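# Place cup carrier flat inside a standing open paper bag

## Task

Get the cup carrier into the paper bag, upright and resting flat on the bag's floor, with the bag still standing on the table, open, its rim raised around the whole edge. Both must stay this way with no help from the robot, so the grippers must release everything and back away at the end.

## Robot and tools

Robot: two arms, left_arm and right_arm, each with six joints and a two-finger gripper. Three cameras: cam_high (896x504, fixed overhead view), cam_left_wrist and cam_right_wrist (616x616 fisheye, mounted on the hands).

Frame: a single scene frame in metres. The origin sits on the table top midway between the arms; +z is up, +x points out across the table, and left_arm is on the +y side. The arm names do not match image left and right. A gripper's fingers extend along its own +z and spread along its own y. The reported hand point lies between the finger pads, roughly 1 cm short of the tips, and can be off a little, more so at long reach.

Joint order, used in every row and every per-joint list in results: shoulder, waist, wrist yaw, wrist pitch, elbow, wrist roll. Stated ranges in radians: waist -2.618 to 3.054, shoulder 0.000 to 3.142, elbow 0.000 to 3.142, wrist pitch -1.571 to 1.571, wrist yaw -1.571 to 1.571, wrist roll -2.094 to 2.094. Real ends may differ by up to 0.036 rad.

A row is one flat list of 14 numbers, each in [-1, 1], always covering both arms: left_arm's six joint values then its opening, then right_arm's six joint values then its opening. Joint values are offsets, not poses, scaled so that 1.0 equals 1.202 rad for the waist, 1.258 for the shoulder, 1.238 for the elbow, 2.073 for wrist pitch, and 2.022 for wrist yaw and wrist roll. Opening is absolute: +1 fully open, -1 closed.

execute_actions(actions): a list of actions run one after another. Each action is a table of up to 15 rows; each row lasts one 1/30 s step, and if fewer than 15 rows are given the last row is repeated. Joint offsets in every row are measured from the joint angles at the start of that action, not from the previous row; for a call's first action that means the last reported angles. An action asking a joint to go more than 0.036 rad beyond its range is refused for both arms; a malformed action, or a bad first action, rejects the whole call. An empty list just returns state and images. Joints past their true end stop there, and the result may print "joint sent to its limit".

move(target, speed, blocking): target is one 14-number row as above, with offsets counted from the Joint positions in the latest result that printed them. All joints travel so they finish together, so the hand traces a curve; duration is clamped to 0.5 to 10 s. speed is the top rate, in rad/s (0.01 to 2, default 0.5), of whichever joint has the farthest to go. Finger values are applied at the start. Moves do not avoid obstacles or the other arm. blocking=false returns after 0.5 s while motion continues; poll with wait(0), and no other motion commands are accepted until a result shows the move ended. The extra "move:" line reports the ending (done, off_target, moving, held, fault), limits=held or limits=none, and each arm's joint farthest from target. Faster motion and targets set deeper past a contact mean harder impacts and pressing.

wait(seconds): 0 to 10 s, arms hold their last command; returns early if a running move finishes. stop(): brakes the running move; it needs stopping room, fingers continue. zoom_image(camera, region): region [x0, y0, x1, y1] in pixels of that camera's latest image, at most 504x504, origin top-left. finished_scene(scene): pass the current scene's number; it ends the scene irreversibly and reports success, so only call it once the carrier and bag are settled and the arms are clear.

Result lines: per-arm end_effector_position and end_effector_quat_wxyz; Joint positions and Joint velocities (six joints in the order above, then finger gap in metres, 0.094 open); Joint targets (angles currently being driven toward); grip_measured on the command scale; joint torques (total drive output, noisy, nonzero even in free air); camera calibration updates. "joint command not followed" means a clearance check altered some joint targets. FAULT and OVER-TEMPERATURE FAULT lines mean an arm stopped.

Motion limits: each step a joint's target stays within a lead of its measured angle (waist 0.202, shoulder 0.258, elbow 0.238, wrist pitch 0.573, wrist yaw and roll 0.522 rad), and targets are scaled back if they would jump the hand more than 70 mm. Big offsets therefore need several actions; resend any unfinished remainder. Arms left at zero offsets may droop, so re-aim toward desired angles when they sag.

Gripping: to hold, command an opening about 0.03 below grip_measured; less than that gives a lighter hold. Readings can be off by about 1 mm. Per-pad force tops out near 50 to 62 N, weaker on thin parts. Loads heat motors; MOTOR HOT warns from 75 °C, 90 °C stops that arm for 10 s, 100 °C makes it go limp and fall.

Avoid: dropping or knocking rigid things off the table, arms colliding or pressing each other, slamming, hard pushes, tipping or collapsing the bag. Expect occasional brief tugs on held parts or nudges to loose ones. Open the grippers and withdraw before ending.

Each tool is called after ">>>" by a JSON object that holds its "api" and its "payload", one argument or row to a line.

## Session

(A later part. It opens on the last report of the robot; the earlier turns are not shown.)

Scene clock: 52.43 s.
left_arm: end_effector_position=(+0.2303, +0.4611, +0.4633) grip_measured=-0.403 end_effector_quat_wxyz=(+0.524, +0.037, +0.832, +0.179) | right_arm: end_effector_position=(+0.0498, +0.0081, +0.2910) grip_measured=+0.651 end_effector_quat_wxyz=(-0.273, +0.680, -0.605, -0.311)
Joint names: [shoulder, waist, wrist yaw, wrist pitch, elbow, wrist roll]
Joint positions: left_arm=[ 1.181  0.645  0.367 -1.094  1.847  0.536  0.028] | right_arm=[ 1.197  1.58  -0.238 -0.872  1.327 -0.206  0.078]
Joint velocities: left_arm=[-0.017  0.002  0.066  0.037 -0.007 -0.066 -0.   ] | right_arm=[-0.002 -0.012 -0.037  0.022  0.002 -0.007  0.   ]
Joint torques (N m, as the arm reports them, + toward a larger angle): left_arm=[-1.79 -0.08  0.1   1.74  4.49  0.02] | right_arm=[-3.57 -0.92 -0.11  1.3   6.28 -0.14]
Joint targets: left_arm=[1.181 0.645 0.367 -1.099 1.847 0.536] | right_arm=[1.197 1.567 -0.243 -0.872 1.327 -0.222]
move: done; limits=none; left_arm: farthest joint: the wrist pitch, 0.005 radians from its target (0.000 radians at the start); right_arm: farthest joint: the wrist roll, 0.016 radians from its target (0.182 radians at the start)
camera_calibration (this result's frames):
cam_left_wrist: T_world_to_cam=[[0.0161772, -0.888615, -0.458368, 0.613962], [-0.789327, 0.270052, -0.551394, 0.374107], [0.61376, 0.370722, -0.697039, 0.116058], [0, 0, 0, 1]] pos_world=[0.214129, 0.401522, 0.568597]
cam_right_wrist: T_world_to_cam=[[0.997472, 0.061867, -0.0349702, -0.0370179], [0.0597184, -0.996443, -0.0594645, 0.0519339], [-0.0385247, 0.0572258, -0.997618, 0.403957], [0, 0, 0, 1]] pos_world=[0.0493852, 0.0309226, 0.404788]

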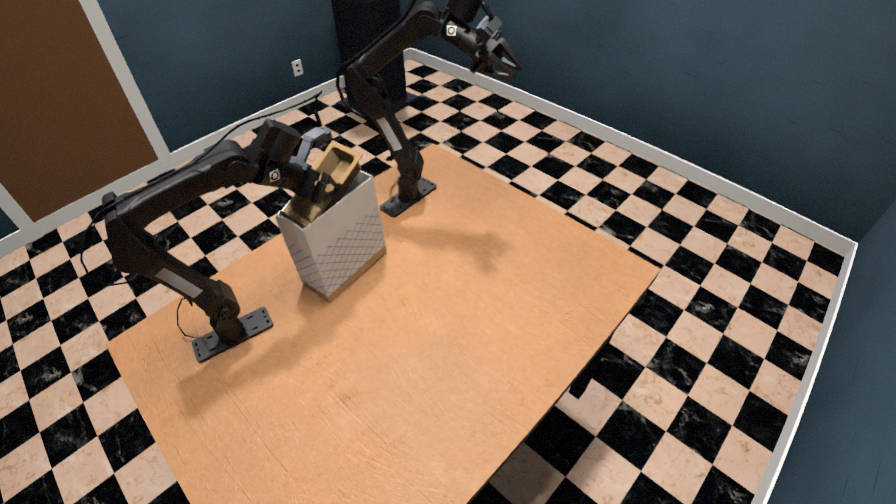

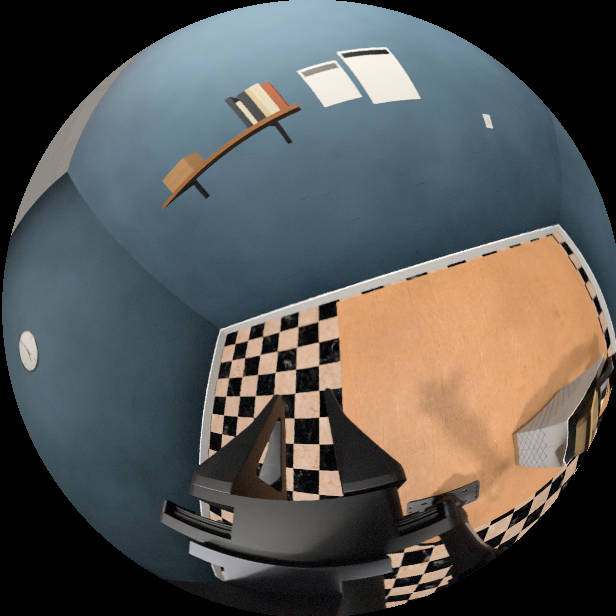

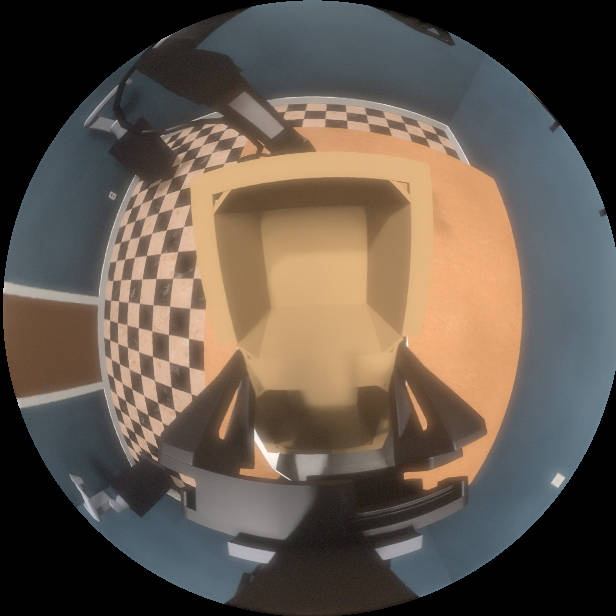

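>>> {"api": "move", "payload": {
  "target": [0,0,0,0,0,0,-0.4, 0.037,0.018,0.022,0,-0.061,-0.014,0.6],
  "speed": 0.1
}}

>>> {"api": "zoom_image", "payload": {
  "camera": "cam_high",
  "region": [260,130,420,310]
}}

Scene clock: 54.63 s.
left_arm: end_effector_position=(+0.2306, +0.4614, +0.4643) grip_measured=-0.403 end_effector_quat_wxyz=(+0.525, +0.038, +0.831, +0.180) | right_arm: end_effector_position=(+0.0541, +0.0071, +0.2469) grip_measured=+0.651 end_effector_quat_wxyz=(-0.241, +0.696, -0.621, -0.267)
Joint names: [shoulder, waist, wrist yaw, wrist pitch, elbow, wrist roll]
Joint positions: left_arm=[ 1.181  0.645  0.367 -1.09   1.847  0.536  0.028] | right_arm=[ 1.238  1.589 -0.195 -0.872  1.254 -0.226  0.078]
Joint velocities: left_arm=[ 0.002  0.022 -0.037  0.022 -0.002  0.022  0.   ] | right_arm=[ 0.007 -0.012 -0.037  0.007 -0.007  0.007  0.001]
Joint torques (N m, as the arm reports them, + toward a larger angle): left_arm=[-1.93 -0.01  0.08  1.78  4.29  0.07] | right_arm=[-3.58  0.85 -0.05  1.17  6.13 -0.12]
Joint targets: left_arm=[1.181 0.645 0.367 -1.094 1.847 0.536] | right_arm=[1.244 1.602 -0.194 -0.872 1.252 -0.235]
move: done; limits=none; left_arm: farthest joint: the wrist pitch, 0.004 radians from its target (0.000 radians at the start); right_arm: farthest joint: the waist, 0.012 radians from its target (0.021 radians at the start)
camera_calibration (this result's frames):
cam_left_wrist: T_world_to_cam=[[0.017808, -0.887286, -0.460876, 0.614835], [-0.787367, 0.27165, -0.553408, 0.374595], [0.616228, 0.372733, -0.693782, 0.113418], [0, 0, 0, 1]] pos_world=[0.214103, 0.401501, 0.569354]
cam_right_wrist: T_world_to_cam=[[0.998486, 0.0517341, -0.0187106, -0.0467716], [0.0527307, -0.996957, 0.0574138, 0.0195588], [-0.0156834, -0.0583134, -0.998175, 0.359944], [0, 0, 0, 1]] pos_world=[0.0513146, 0.0429085, 0.357289]

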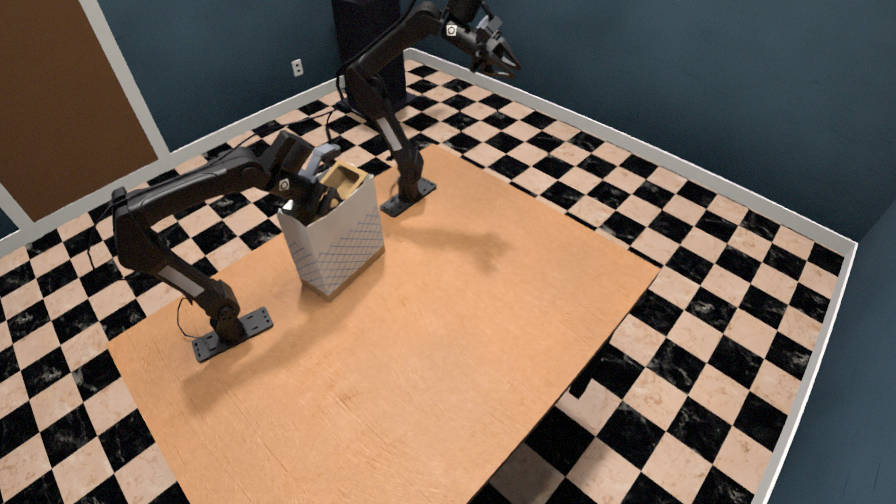

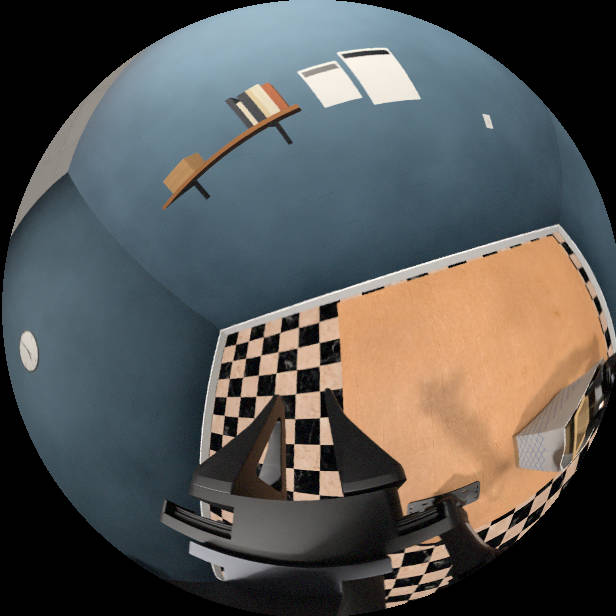

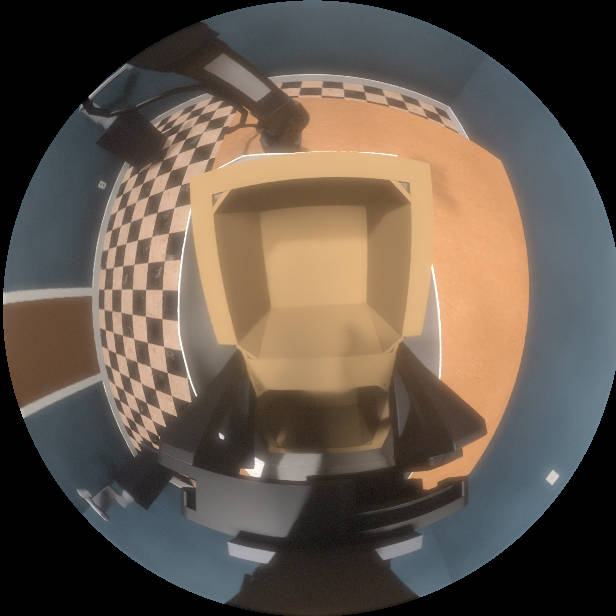

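Region (260, 130, 420, 310) of cam_high's 896x504 image, scaled by 2.800, with more detail than that image has.

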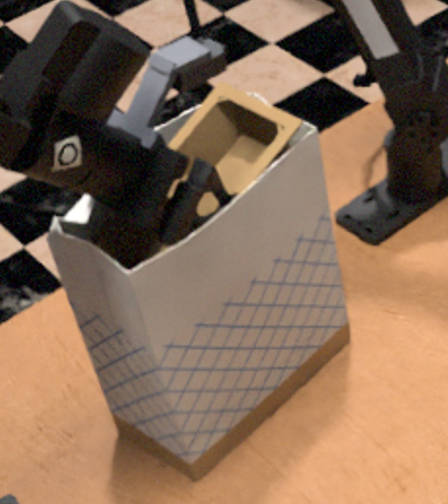

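>>> {"api": "move", "payload": {
  "target": [0,0,0,0,0,0,-0.4, 0.078,0.037,0.023,-0.062,0.07,-0.006,0.6],
  "speed": 0.12
}}

>>> {"api": "zoom_image", "payload": {
  "camera": "cam_high",
  "region": [260,130,420,310]
}}

Scene clock: 57.30 s.
left_arm: end_effector_position=(+0.2310, +0.4616, +0.4652) grip_measured=-0.403 end_effector_quat_wxyz=(+0.527, +0.038, +0.830, +0.181) | right_arm: end_effector_position=(+0.0505, +0.0023, +0.2216) grip_measured=+0.651 end_effector_quat_wxyz=(-0.188, +0.717, -0.636, -0.214)
Joint names: [shoulder, waist, wrist yaw, wrist pitch, elbow, wrist roll]
Joint positions: left_arm=[ 1.181  0.645  0.367 -1.086  1.847  0.536  0.028] | right_arm=[ 1.33   1.621 -0.15  -0.992  1.311 -0.23   0.078]
Joint velocities: left_arm=[-0.017 -0.002  0.007  0.051  0.007  0.037  0.   ] | right_arm=[-0.002 -0.032  0.037  0.007 -0.002  0.051  0.001]
Joint torques (N m, as the arm reports them, + toward a larger angle): left_arm=[-1.94 -0.06  0.12  1.74  4.43  0.  ] | right_arm=[-4.22  0.88 -0.03  0.86  8.63 -0.07]
Joint targets: left_arm=[1.181 0.645 0.367 -1.090 1.847 0.536] | right_arm=[1.336 1.634 -0.149 -1.001 1.341 -0.238]
move: off_target (right_arm); limits=none; left_arm: farthest joint: the wrist pitch, 0.004 radians from its target (0.000 radians at the start); right_arm: farthest joint: the elbow, 0.029 radians from its target (0.087 radians at the start)
camera_calibration (this result's frames):
cam_left_wrist: T_world_to_cam=[[0.0193108, -0.886061, -0.463166, 0.615628], [-0.785564, 0.273119, -0.555244, 0.375034], [0.61848, 0.374569, -0.690783, 0.110995], [0, 0, 0, 1]] pos_world=[0.214077, 0.40148, 0.570046]
cam_right_wrist: T_world_to_cam=[[0.998263, 0.0568324, -0.0155114, -0.0441013], [0.0588375, -0.974996, 0.214291, -0.0187242], [-0.0029449, -0.214831, -0.976647, 0.329287], [0, 0, 0, 1]] pos_world=[0.0460961, 0.0549916, 0.324925]

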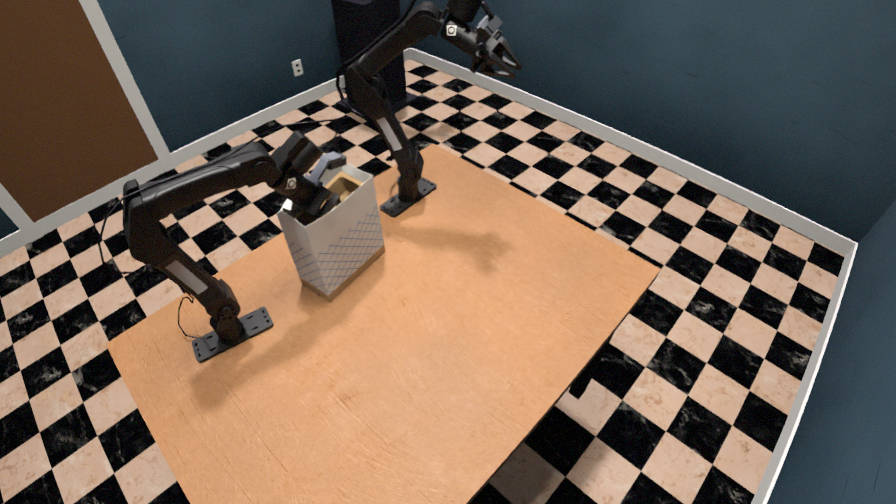

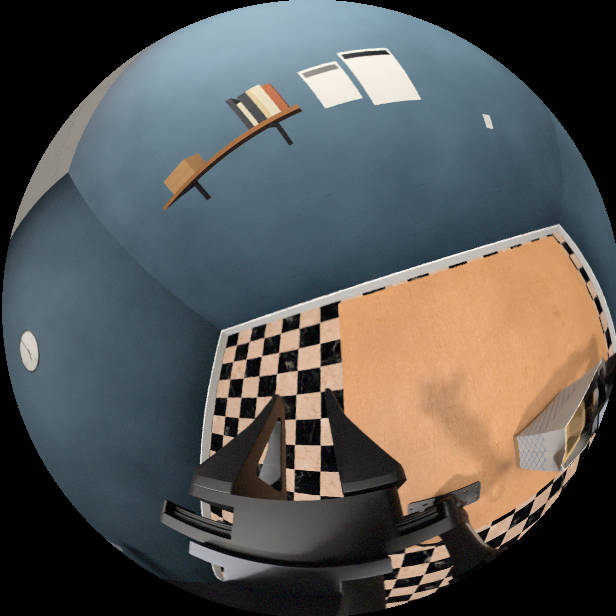

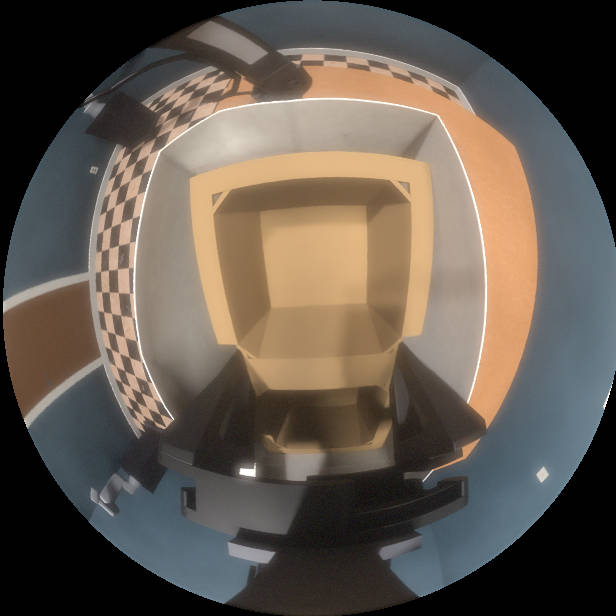

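Region (260, 130, 420, 310) of cam_high's 896x504 image, scaled by 2.800, with more detail than that image has.

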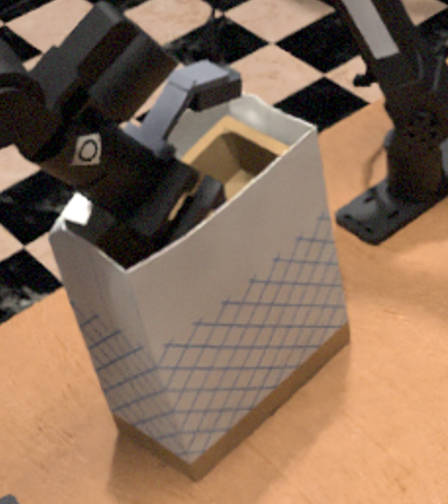

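>>> {"api": "move", "payload": {
  "target": [0,0,0,0,0,0,-0.4, 0.128,0.04,0.031,-0.025,0.025,0,0.6],
  "speed": 0.12
}}

>>> {"api": "zoom_image", "payload": {
  "camera": "cam_high",
  "region": [260,130,420,310]
}}

Scene clock: 59.70 s.
left_arm: end_effector_position=(+0.2313, +0.4619, +0.4662) grip_measured=-0.403 end_effector_quat_wxyz=(+0.528, +0.039, +0.828, +0.183) | right_arm: end_effector_position=(+0.0494, +0.0045, +0.1657) grip_measured=+0.651 end_effector_quat_wxyz=(-0.121, +0.738, -0.649, -0.139)
Joint names: [shoulder, waist, wrist yaw, wrist pitch, elbow, wrist roll]
Joint positions: left_arm=[ 1.181  0.645  0.367 -1.081  1.847  0.536  0.028] | right_arm=[ 1.488  1.657 -0.09  -1.035  1.311 -0.23   0.078]
Joint velocities: left_arm=[ 0.012 -0.002 -0.022 -0.022 -0.017  0.037 -0.001] | right_arm=[-0.017  0.002  0.007  0.007 -0.032 -0.007 -0.001]
Joint torques (N m, as the arm reports them, + toward a larger angle): left_arm=[-1.83 -0.06  0.11  1.8   4.33  0.03] | right_arm=[-5.86  0.85 -0.03  0.52  8.62  0.02]
Joint targets: left_arm=[1.181 0.645 0.367 -1.085 1.847 0.536] | right_arm=[1.491 1.669 -0.087 -1.044 1.342 -0.230]
move: off_target (right_arm); limits=none; left_arm: farthest joint: the wrist pitch, 0.005 radians from its target (0.000 radians at the start); right_arm: farthest joint: the elbow, 0.031 radians from its target (0.031 radians at the start)
camera_calibration (this result's frames):
cam_left_wrist: T_world_to_cam=[[0.0209587, -0.884718, -0.465656, 0.616485], [-0.78359, 0.274728, -0.557236, 0.375505], [0.620925, 0.376562, -0.687498, 0.108347], [0, 0, 0, 1]] pos_world=[0.214046, 0.401454, 0.570802]
cam_right_wrist: T_world_to_cam=[[0.997939, 0.0641366, -0.00219837, -0.046183], [0.0593604, -0.909522, 0.411395, -0.0374799], [0.024386, -0.410678, -0.911455, 0.263889], [0, 0, 0, 1]] pos_world=[0.0418775, 0.0772464, 0.25584]

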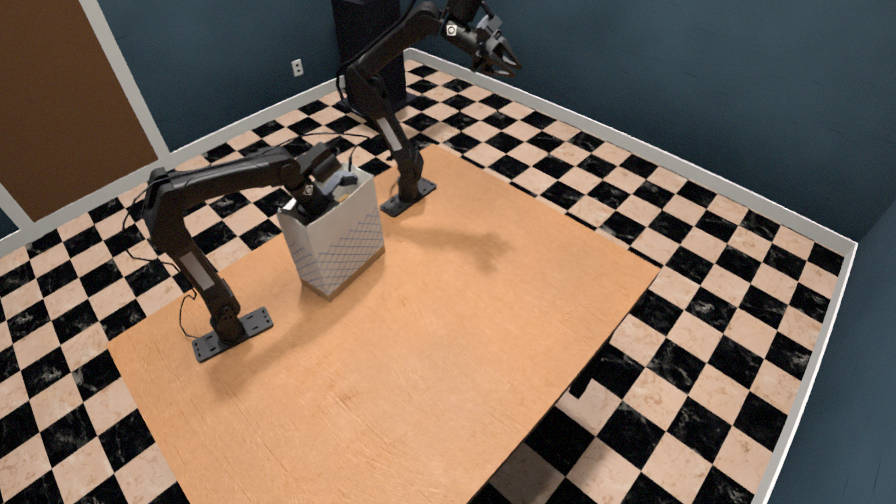

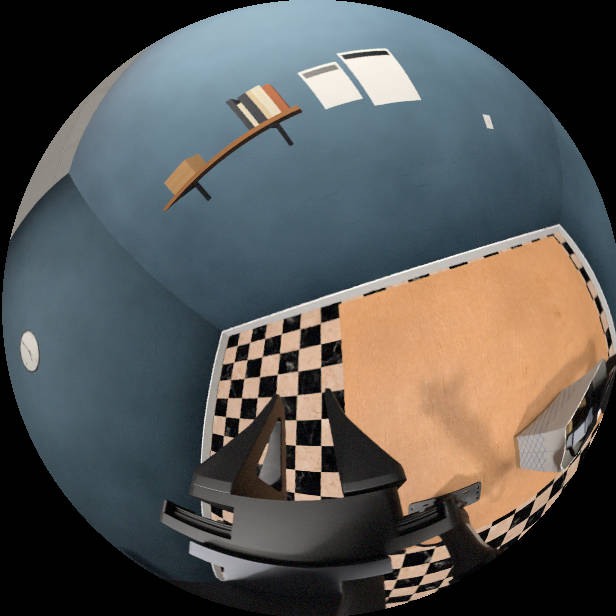

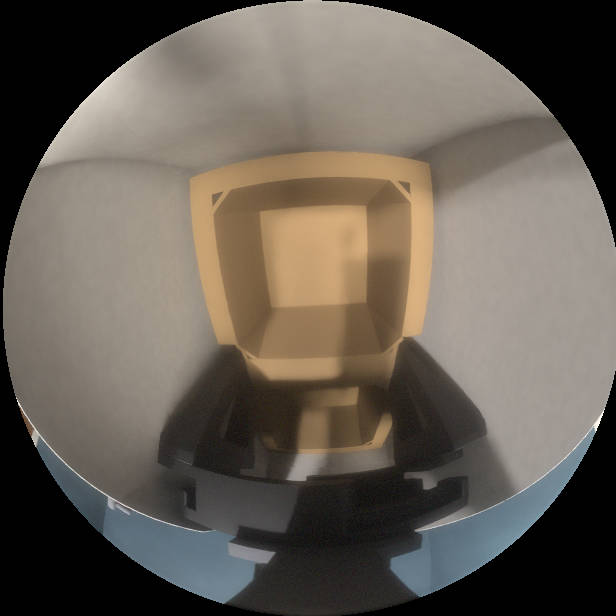

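Region (260, 130, 420, 310) of cam_high's 896x504 image, scaled by 2.800, with more detail than that image has.

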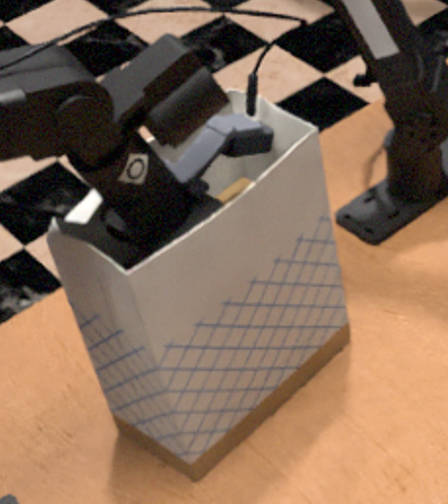

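>>> {"api": "move", "payload": {
  "target": [0,0,0,0,0,0,-0.4, 0.081,0.023,0.015,0.085,-0.12,0,0.6],
  "speed": 0.15
}}

>>> {"api": "zoom_image", "payload": {
  "camera": "cam_high",
  "region": [260,130,420,310]
}}

Scene clock: 63.40 s.
left_arm: end_effector_position=(+0.2316, +0.4622, +0.4672) grip_measured=-0.403 end_effector_quat_wxyz=(+0.530, +0.039, +0.827, +0.184) | right_arm: end_effector_position=(+0.0493, +0.0045, +0.0974) grip_measured=+0.651 end_effector_quat_wxyz=(-0.089, +0.746, -0.652, -0.101)
Joint names: [shoulder, waist, wrist yaw, wrist pitch, elbow, wrist roll]
Joint positions: left_arm=[ 1.181  0.645  0.367 -1.076  1.847  0.536  0.028] | right_arm=[ 1.588  1.672 -0.062 -0.885  1.166 -0.23   0.078]
Joint velocities: left_arm=[ 0.017 -0.002 -0.007 -0.022 -0.007 -0.037  0.001] | right_arm=[ 0.007 -0.022  0.081  0.022 -0.027 -0.007  0.001]
Joint torques (N m, as the arm reports them, + toward a larger angle): left_arm=[-1.76 -0.09  0.07  1.73  4.32 -0.01] | right_arm=[-6.52  0.87 -0.01  0.71  5.76  0.02]
Joint targets: left_arm=[1.181 0.645 0.367 -1.081 1.847 0.536] | right_arm=[1.590 1.684 -0.060 -0.859 1.163 -0.230]
move: off_target (right_arm); limits=none; left_arm: farthest joint: the wrist pitch, 0.005 radians from its target (0.000 radians at the start); right_arm: farthest joint: the wrist pitch, 0.027 radians from its target (0.177 radians at the start)
camera_calibration (this result's frames):
cam_left_wrist: T_world_to_cam=[[0.0226154, -0.883367, -0.468135, 0.617334], [-0.781609, 0.276343, -0.559216, 0.375966], [0.623358, 0.378545, -0.684198, 0.105695], [0, 0, 0, 1]] pos_world=[0.214012, 0.401427, 0.571558]
cam_right_wrist: T_world_to_cam=[[0.997474, 0.070699, 0.00694374, -0.0471643], [0.057809, -0.864629, 0.499075, -0.0180405], [0.0412878, -0.497412, -0.866531, 0.196794], [0, 0, 0, 1]] pos_world=[0.0399628, 0.0856239, 0.179859]

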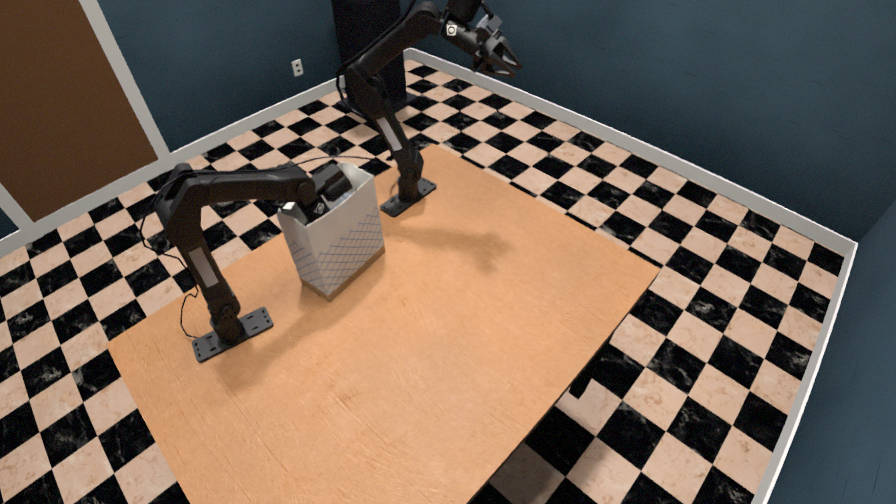

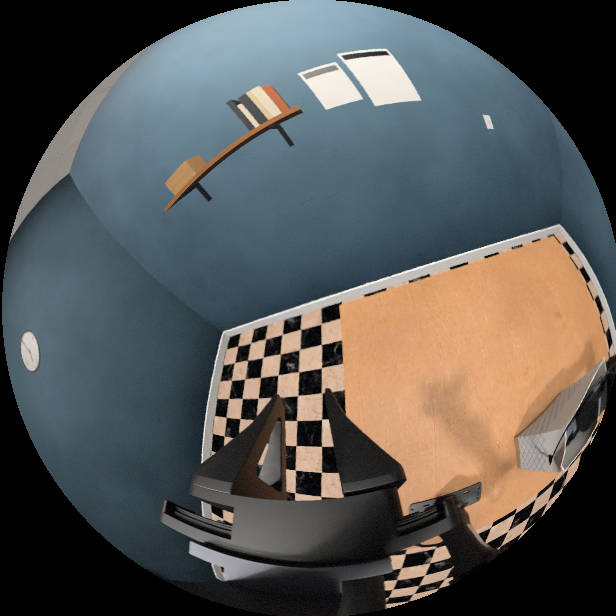

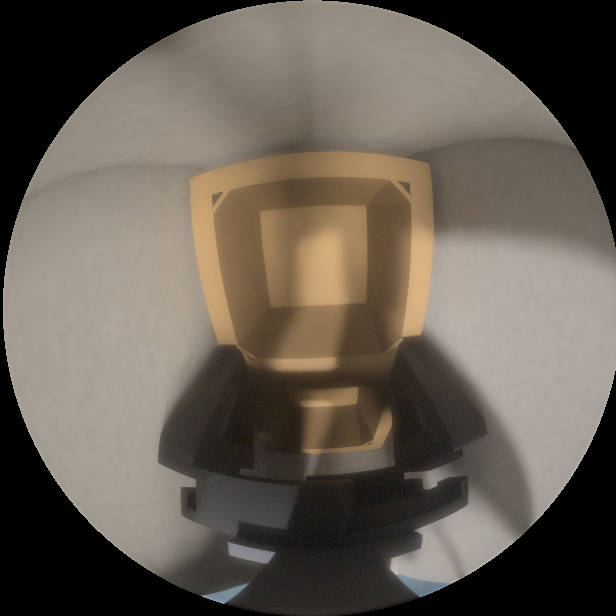

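Region (260, 130, 420, 310) of cam_high's 896x504 image, scaled by 2.800, with more detail than that image has.

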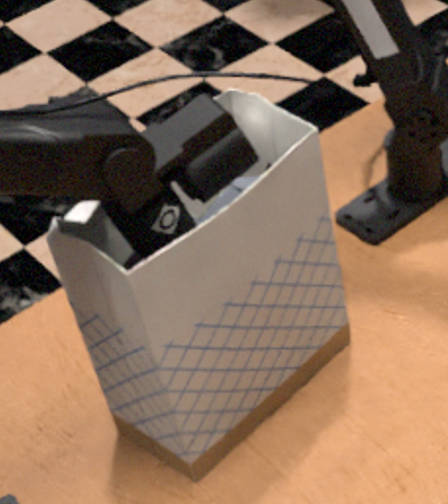

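>>> {"api": "move", "payload": {
  "target": [0,0,0,0,0,0,-0.4, 0.048,0,0,0.097,-0.102,0,0.6],
  "speed": 0.15
}}

>>> {"api": "move", "payload": {
  "target": [0,0,0,0,0,0,-0.4, 0,0,0,0,0,0,0.74]
}}

>>> {"api": "zoom_image", "payload": {
  "camera": "cam_high",
  "region": [260,130,420,310]
}}

Scene clock: 66.00 s.
left_arm: end_effector_position=(+0.2319, +0.4625, +0.4681) grip_measured=-0.403 end_effector_quat_wxyz=(+0.531, +0.040, +0.826, +0.185) | right_arm: end_effector_position=(+0.0495, +0.0066, +0.0534) grip_measured=+0.651 end_effector_quat_wxyz=(-0.088, +0.746, -0.652, -0.100)
Joint names: [shoulder, waist, wrist yaw, wrist pitch, elbow, wrist roll]
Joint positions: left_arm=[ 1.181  0.645  0.367 -1.072  1.847  0.536  0.028] | right_arm=[ 1.644  1.672 -0.062 -0.71   1.044 -0.23   0.078]
Joint velocities: left_arm=[ 0.002 -0.002 -0.051 -0.095 -0.002 -0.022 -0.   ] | right_arm=[ 0.012 -0.007 -0.007  0.037  0.002  0.022 -0.   ]
Joint torques (N m, as the arm reports them, + toward a larger angle): left_arm=[-1.75  0.1   0.09  1.77  4.3  -0.02] | right_arm=[-6.69  0.02 -0.03  0.69  5.39  0.01]
Joint targets: left_arm=[1.181 0.645 0.367 -1.077 1.847 0.536] | right_arm=[1.648 1.672 -0.062 -0.684 1.039 -0.230]
move: off_target (right_arm); limits=none; left_arm: farthest joint: the wrist pitch, 0.004 radians from its target (0.000 radians at the start); right_arm: farthest joint: the wrist pitch, 0.026 radians from its target (0.201 radians at the start)
camera_calibration (this result's frames):
cam_left_wrist: T_world_to_cam=[[0.0241417, -0.882123, -0.470399, 0.618104], [-0.779787, 0.277827, -0.56102, 0.376382], [0.625579, 0.380355, -0.681161, 0.10326], [0, 0, 0, 1]] pos_world=[0.213979, 0.4014, 0.57225]
cam_right_wrist: T_world_to_cam=[[0.997475, 0.0707168, 0.00647961, -0.047211], [0.0579476, -0.8633, 0.501353, 0.00562502], [0.041048, -0.499712, -0.865218, 0.1597], [0, 0, 0, 1]] pos_world=[0.0402105, 0.0879985, 0.135661]

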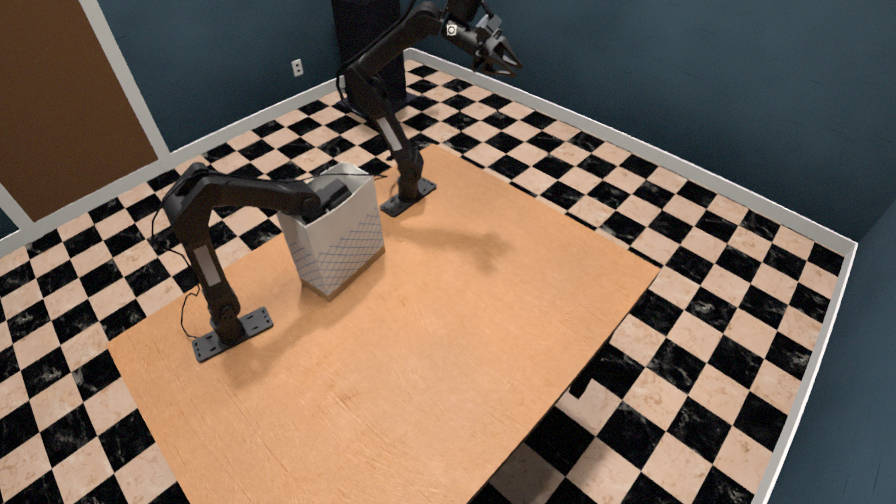

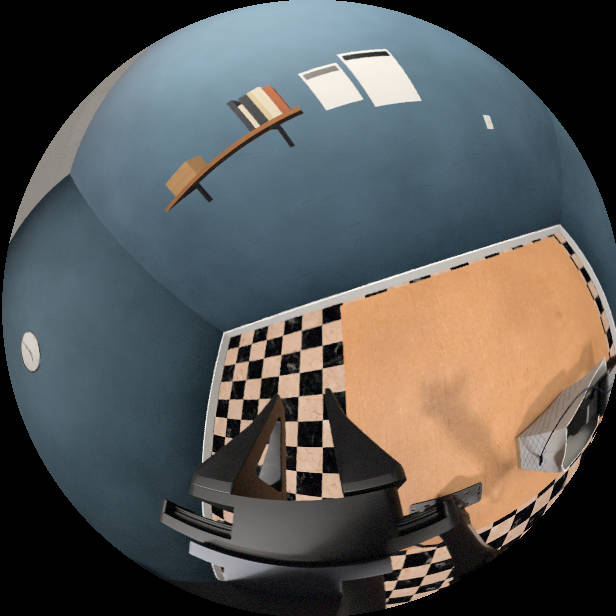

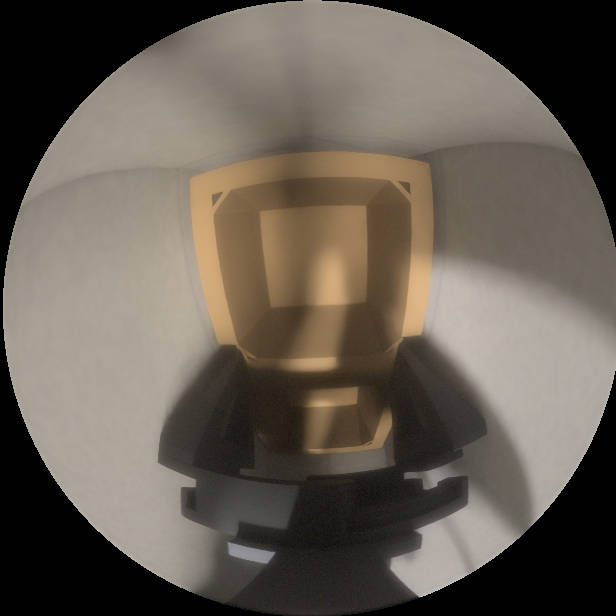

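Scene clock: 66.50 s.
left_arm: end_effector_position=(+0.2323, +0.4627, +0.4691) grip_measured=-0.403 end_effector_quat_wxyz=(+0.532, +0.040, +0.825, +0.186) | right_arm: end_effector_position=(+0.0496, +0.0066, +0.0534) grip_measured=+0.737 end_effector_quat_wxyz=(-0.088, +0.746, -0.652, -0.100)
Joint names: [shoulder, waist, wrist yaw, wrist pitch, elbow, wrist roll]
Joint positions: left_arm=[ 1.181  0.645  0.367 -1.068  1.847  0.536  0.028] | right_arm=[ 1.644  1.672 -0.062 -0.71   1.044 -0.23   0.082]
Joint velocities: left_arm=[ 0.007  0.007  0.022 -0.066  0.002 -0.081 -0.   ] | right_arm=[-0.012 -0.007  0.007  0.022 -0.002 -0.095 -0.   ]
Joint torques (N m, as the arm reports them, + toward a larger angle): left_arm=[-1.88 -0.01  0.13  1.75  4.45 -0.02] | right_arm=[-7.    0.   -0.03  0.43  5.75  0.02]
Joint targets: left_arm=[1.181 0.645 0.367 -1.072 1.847 0.536] | right_arm=[1.644 1.672 -0.062 -0.710 1.044 -0.230]
move: done; limits=none; left_arm: farthest joint: the wrist pitch, 0.004 radians from its target (0.000 radians at the start); right_arm: farthest joint: the waist, 0.000 radians from its target (0.000 radians at the start)
camera_calibration (this result's frames):
cam_left_wrist: T_world_to_cam=[[0.0258152, -0.880759, -0.47286, 0.618937], [-0.777793, 0.279453, -0.562978, 0.376827], [0.62799, 0.382321, -0.677834, 0.1006], [0, 0, 0, 1]] pos_world=[0.21394, 0.401368, 0.573005]
cam_right_wrist: T_world_to_cam=[[0.99748, 0.070619, 0.00684259, -0.047297], [0.0576789, -0.863287, 0.501407, 0.00562834], [0.041316, -0.499749, -0.865184, 0.159675], [0, 0, 0, 1]] pos_world=[0.040256, 0.0879966, 0.13565]

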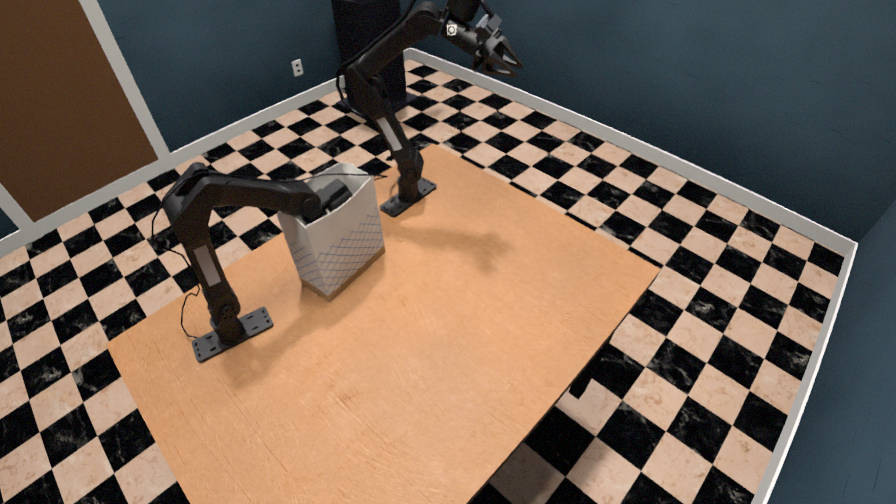

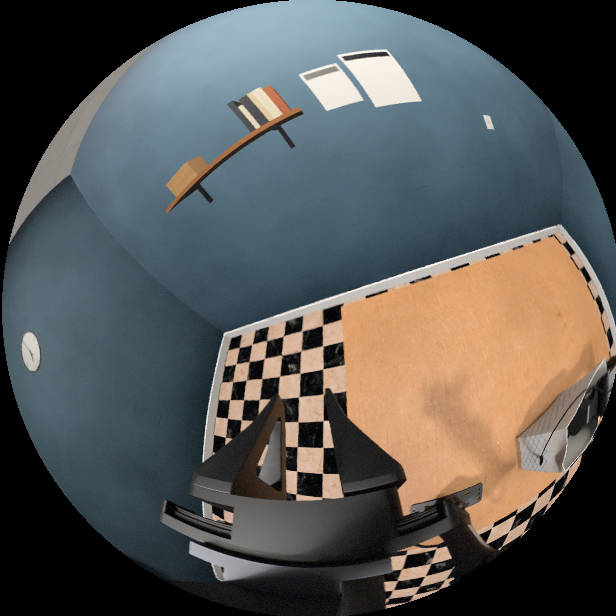

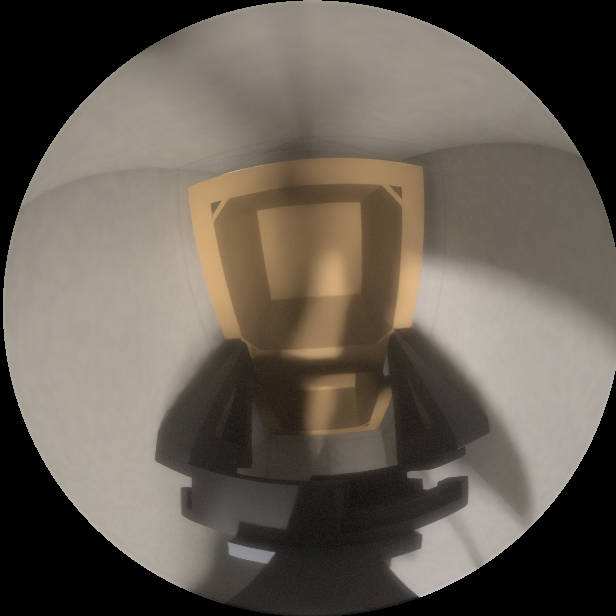

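Region (260, 130, 420, 310) of cam_high's 896x504 image, scaled by 2.800, with more detail than that image has.

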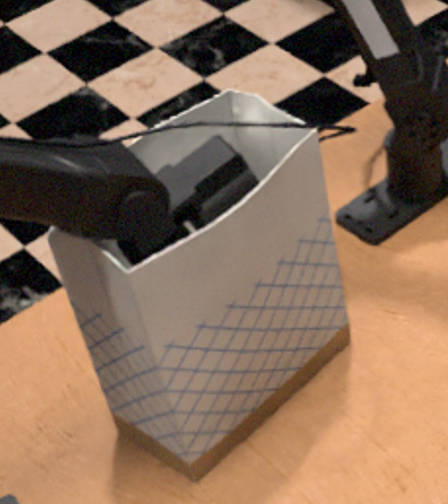

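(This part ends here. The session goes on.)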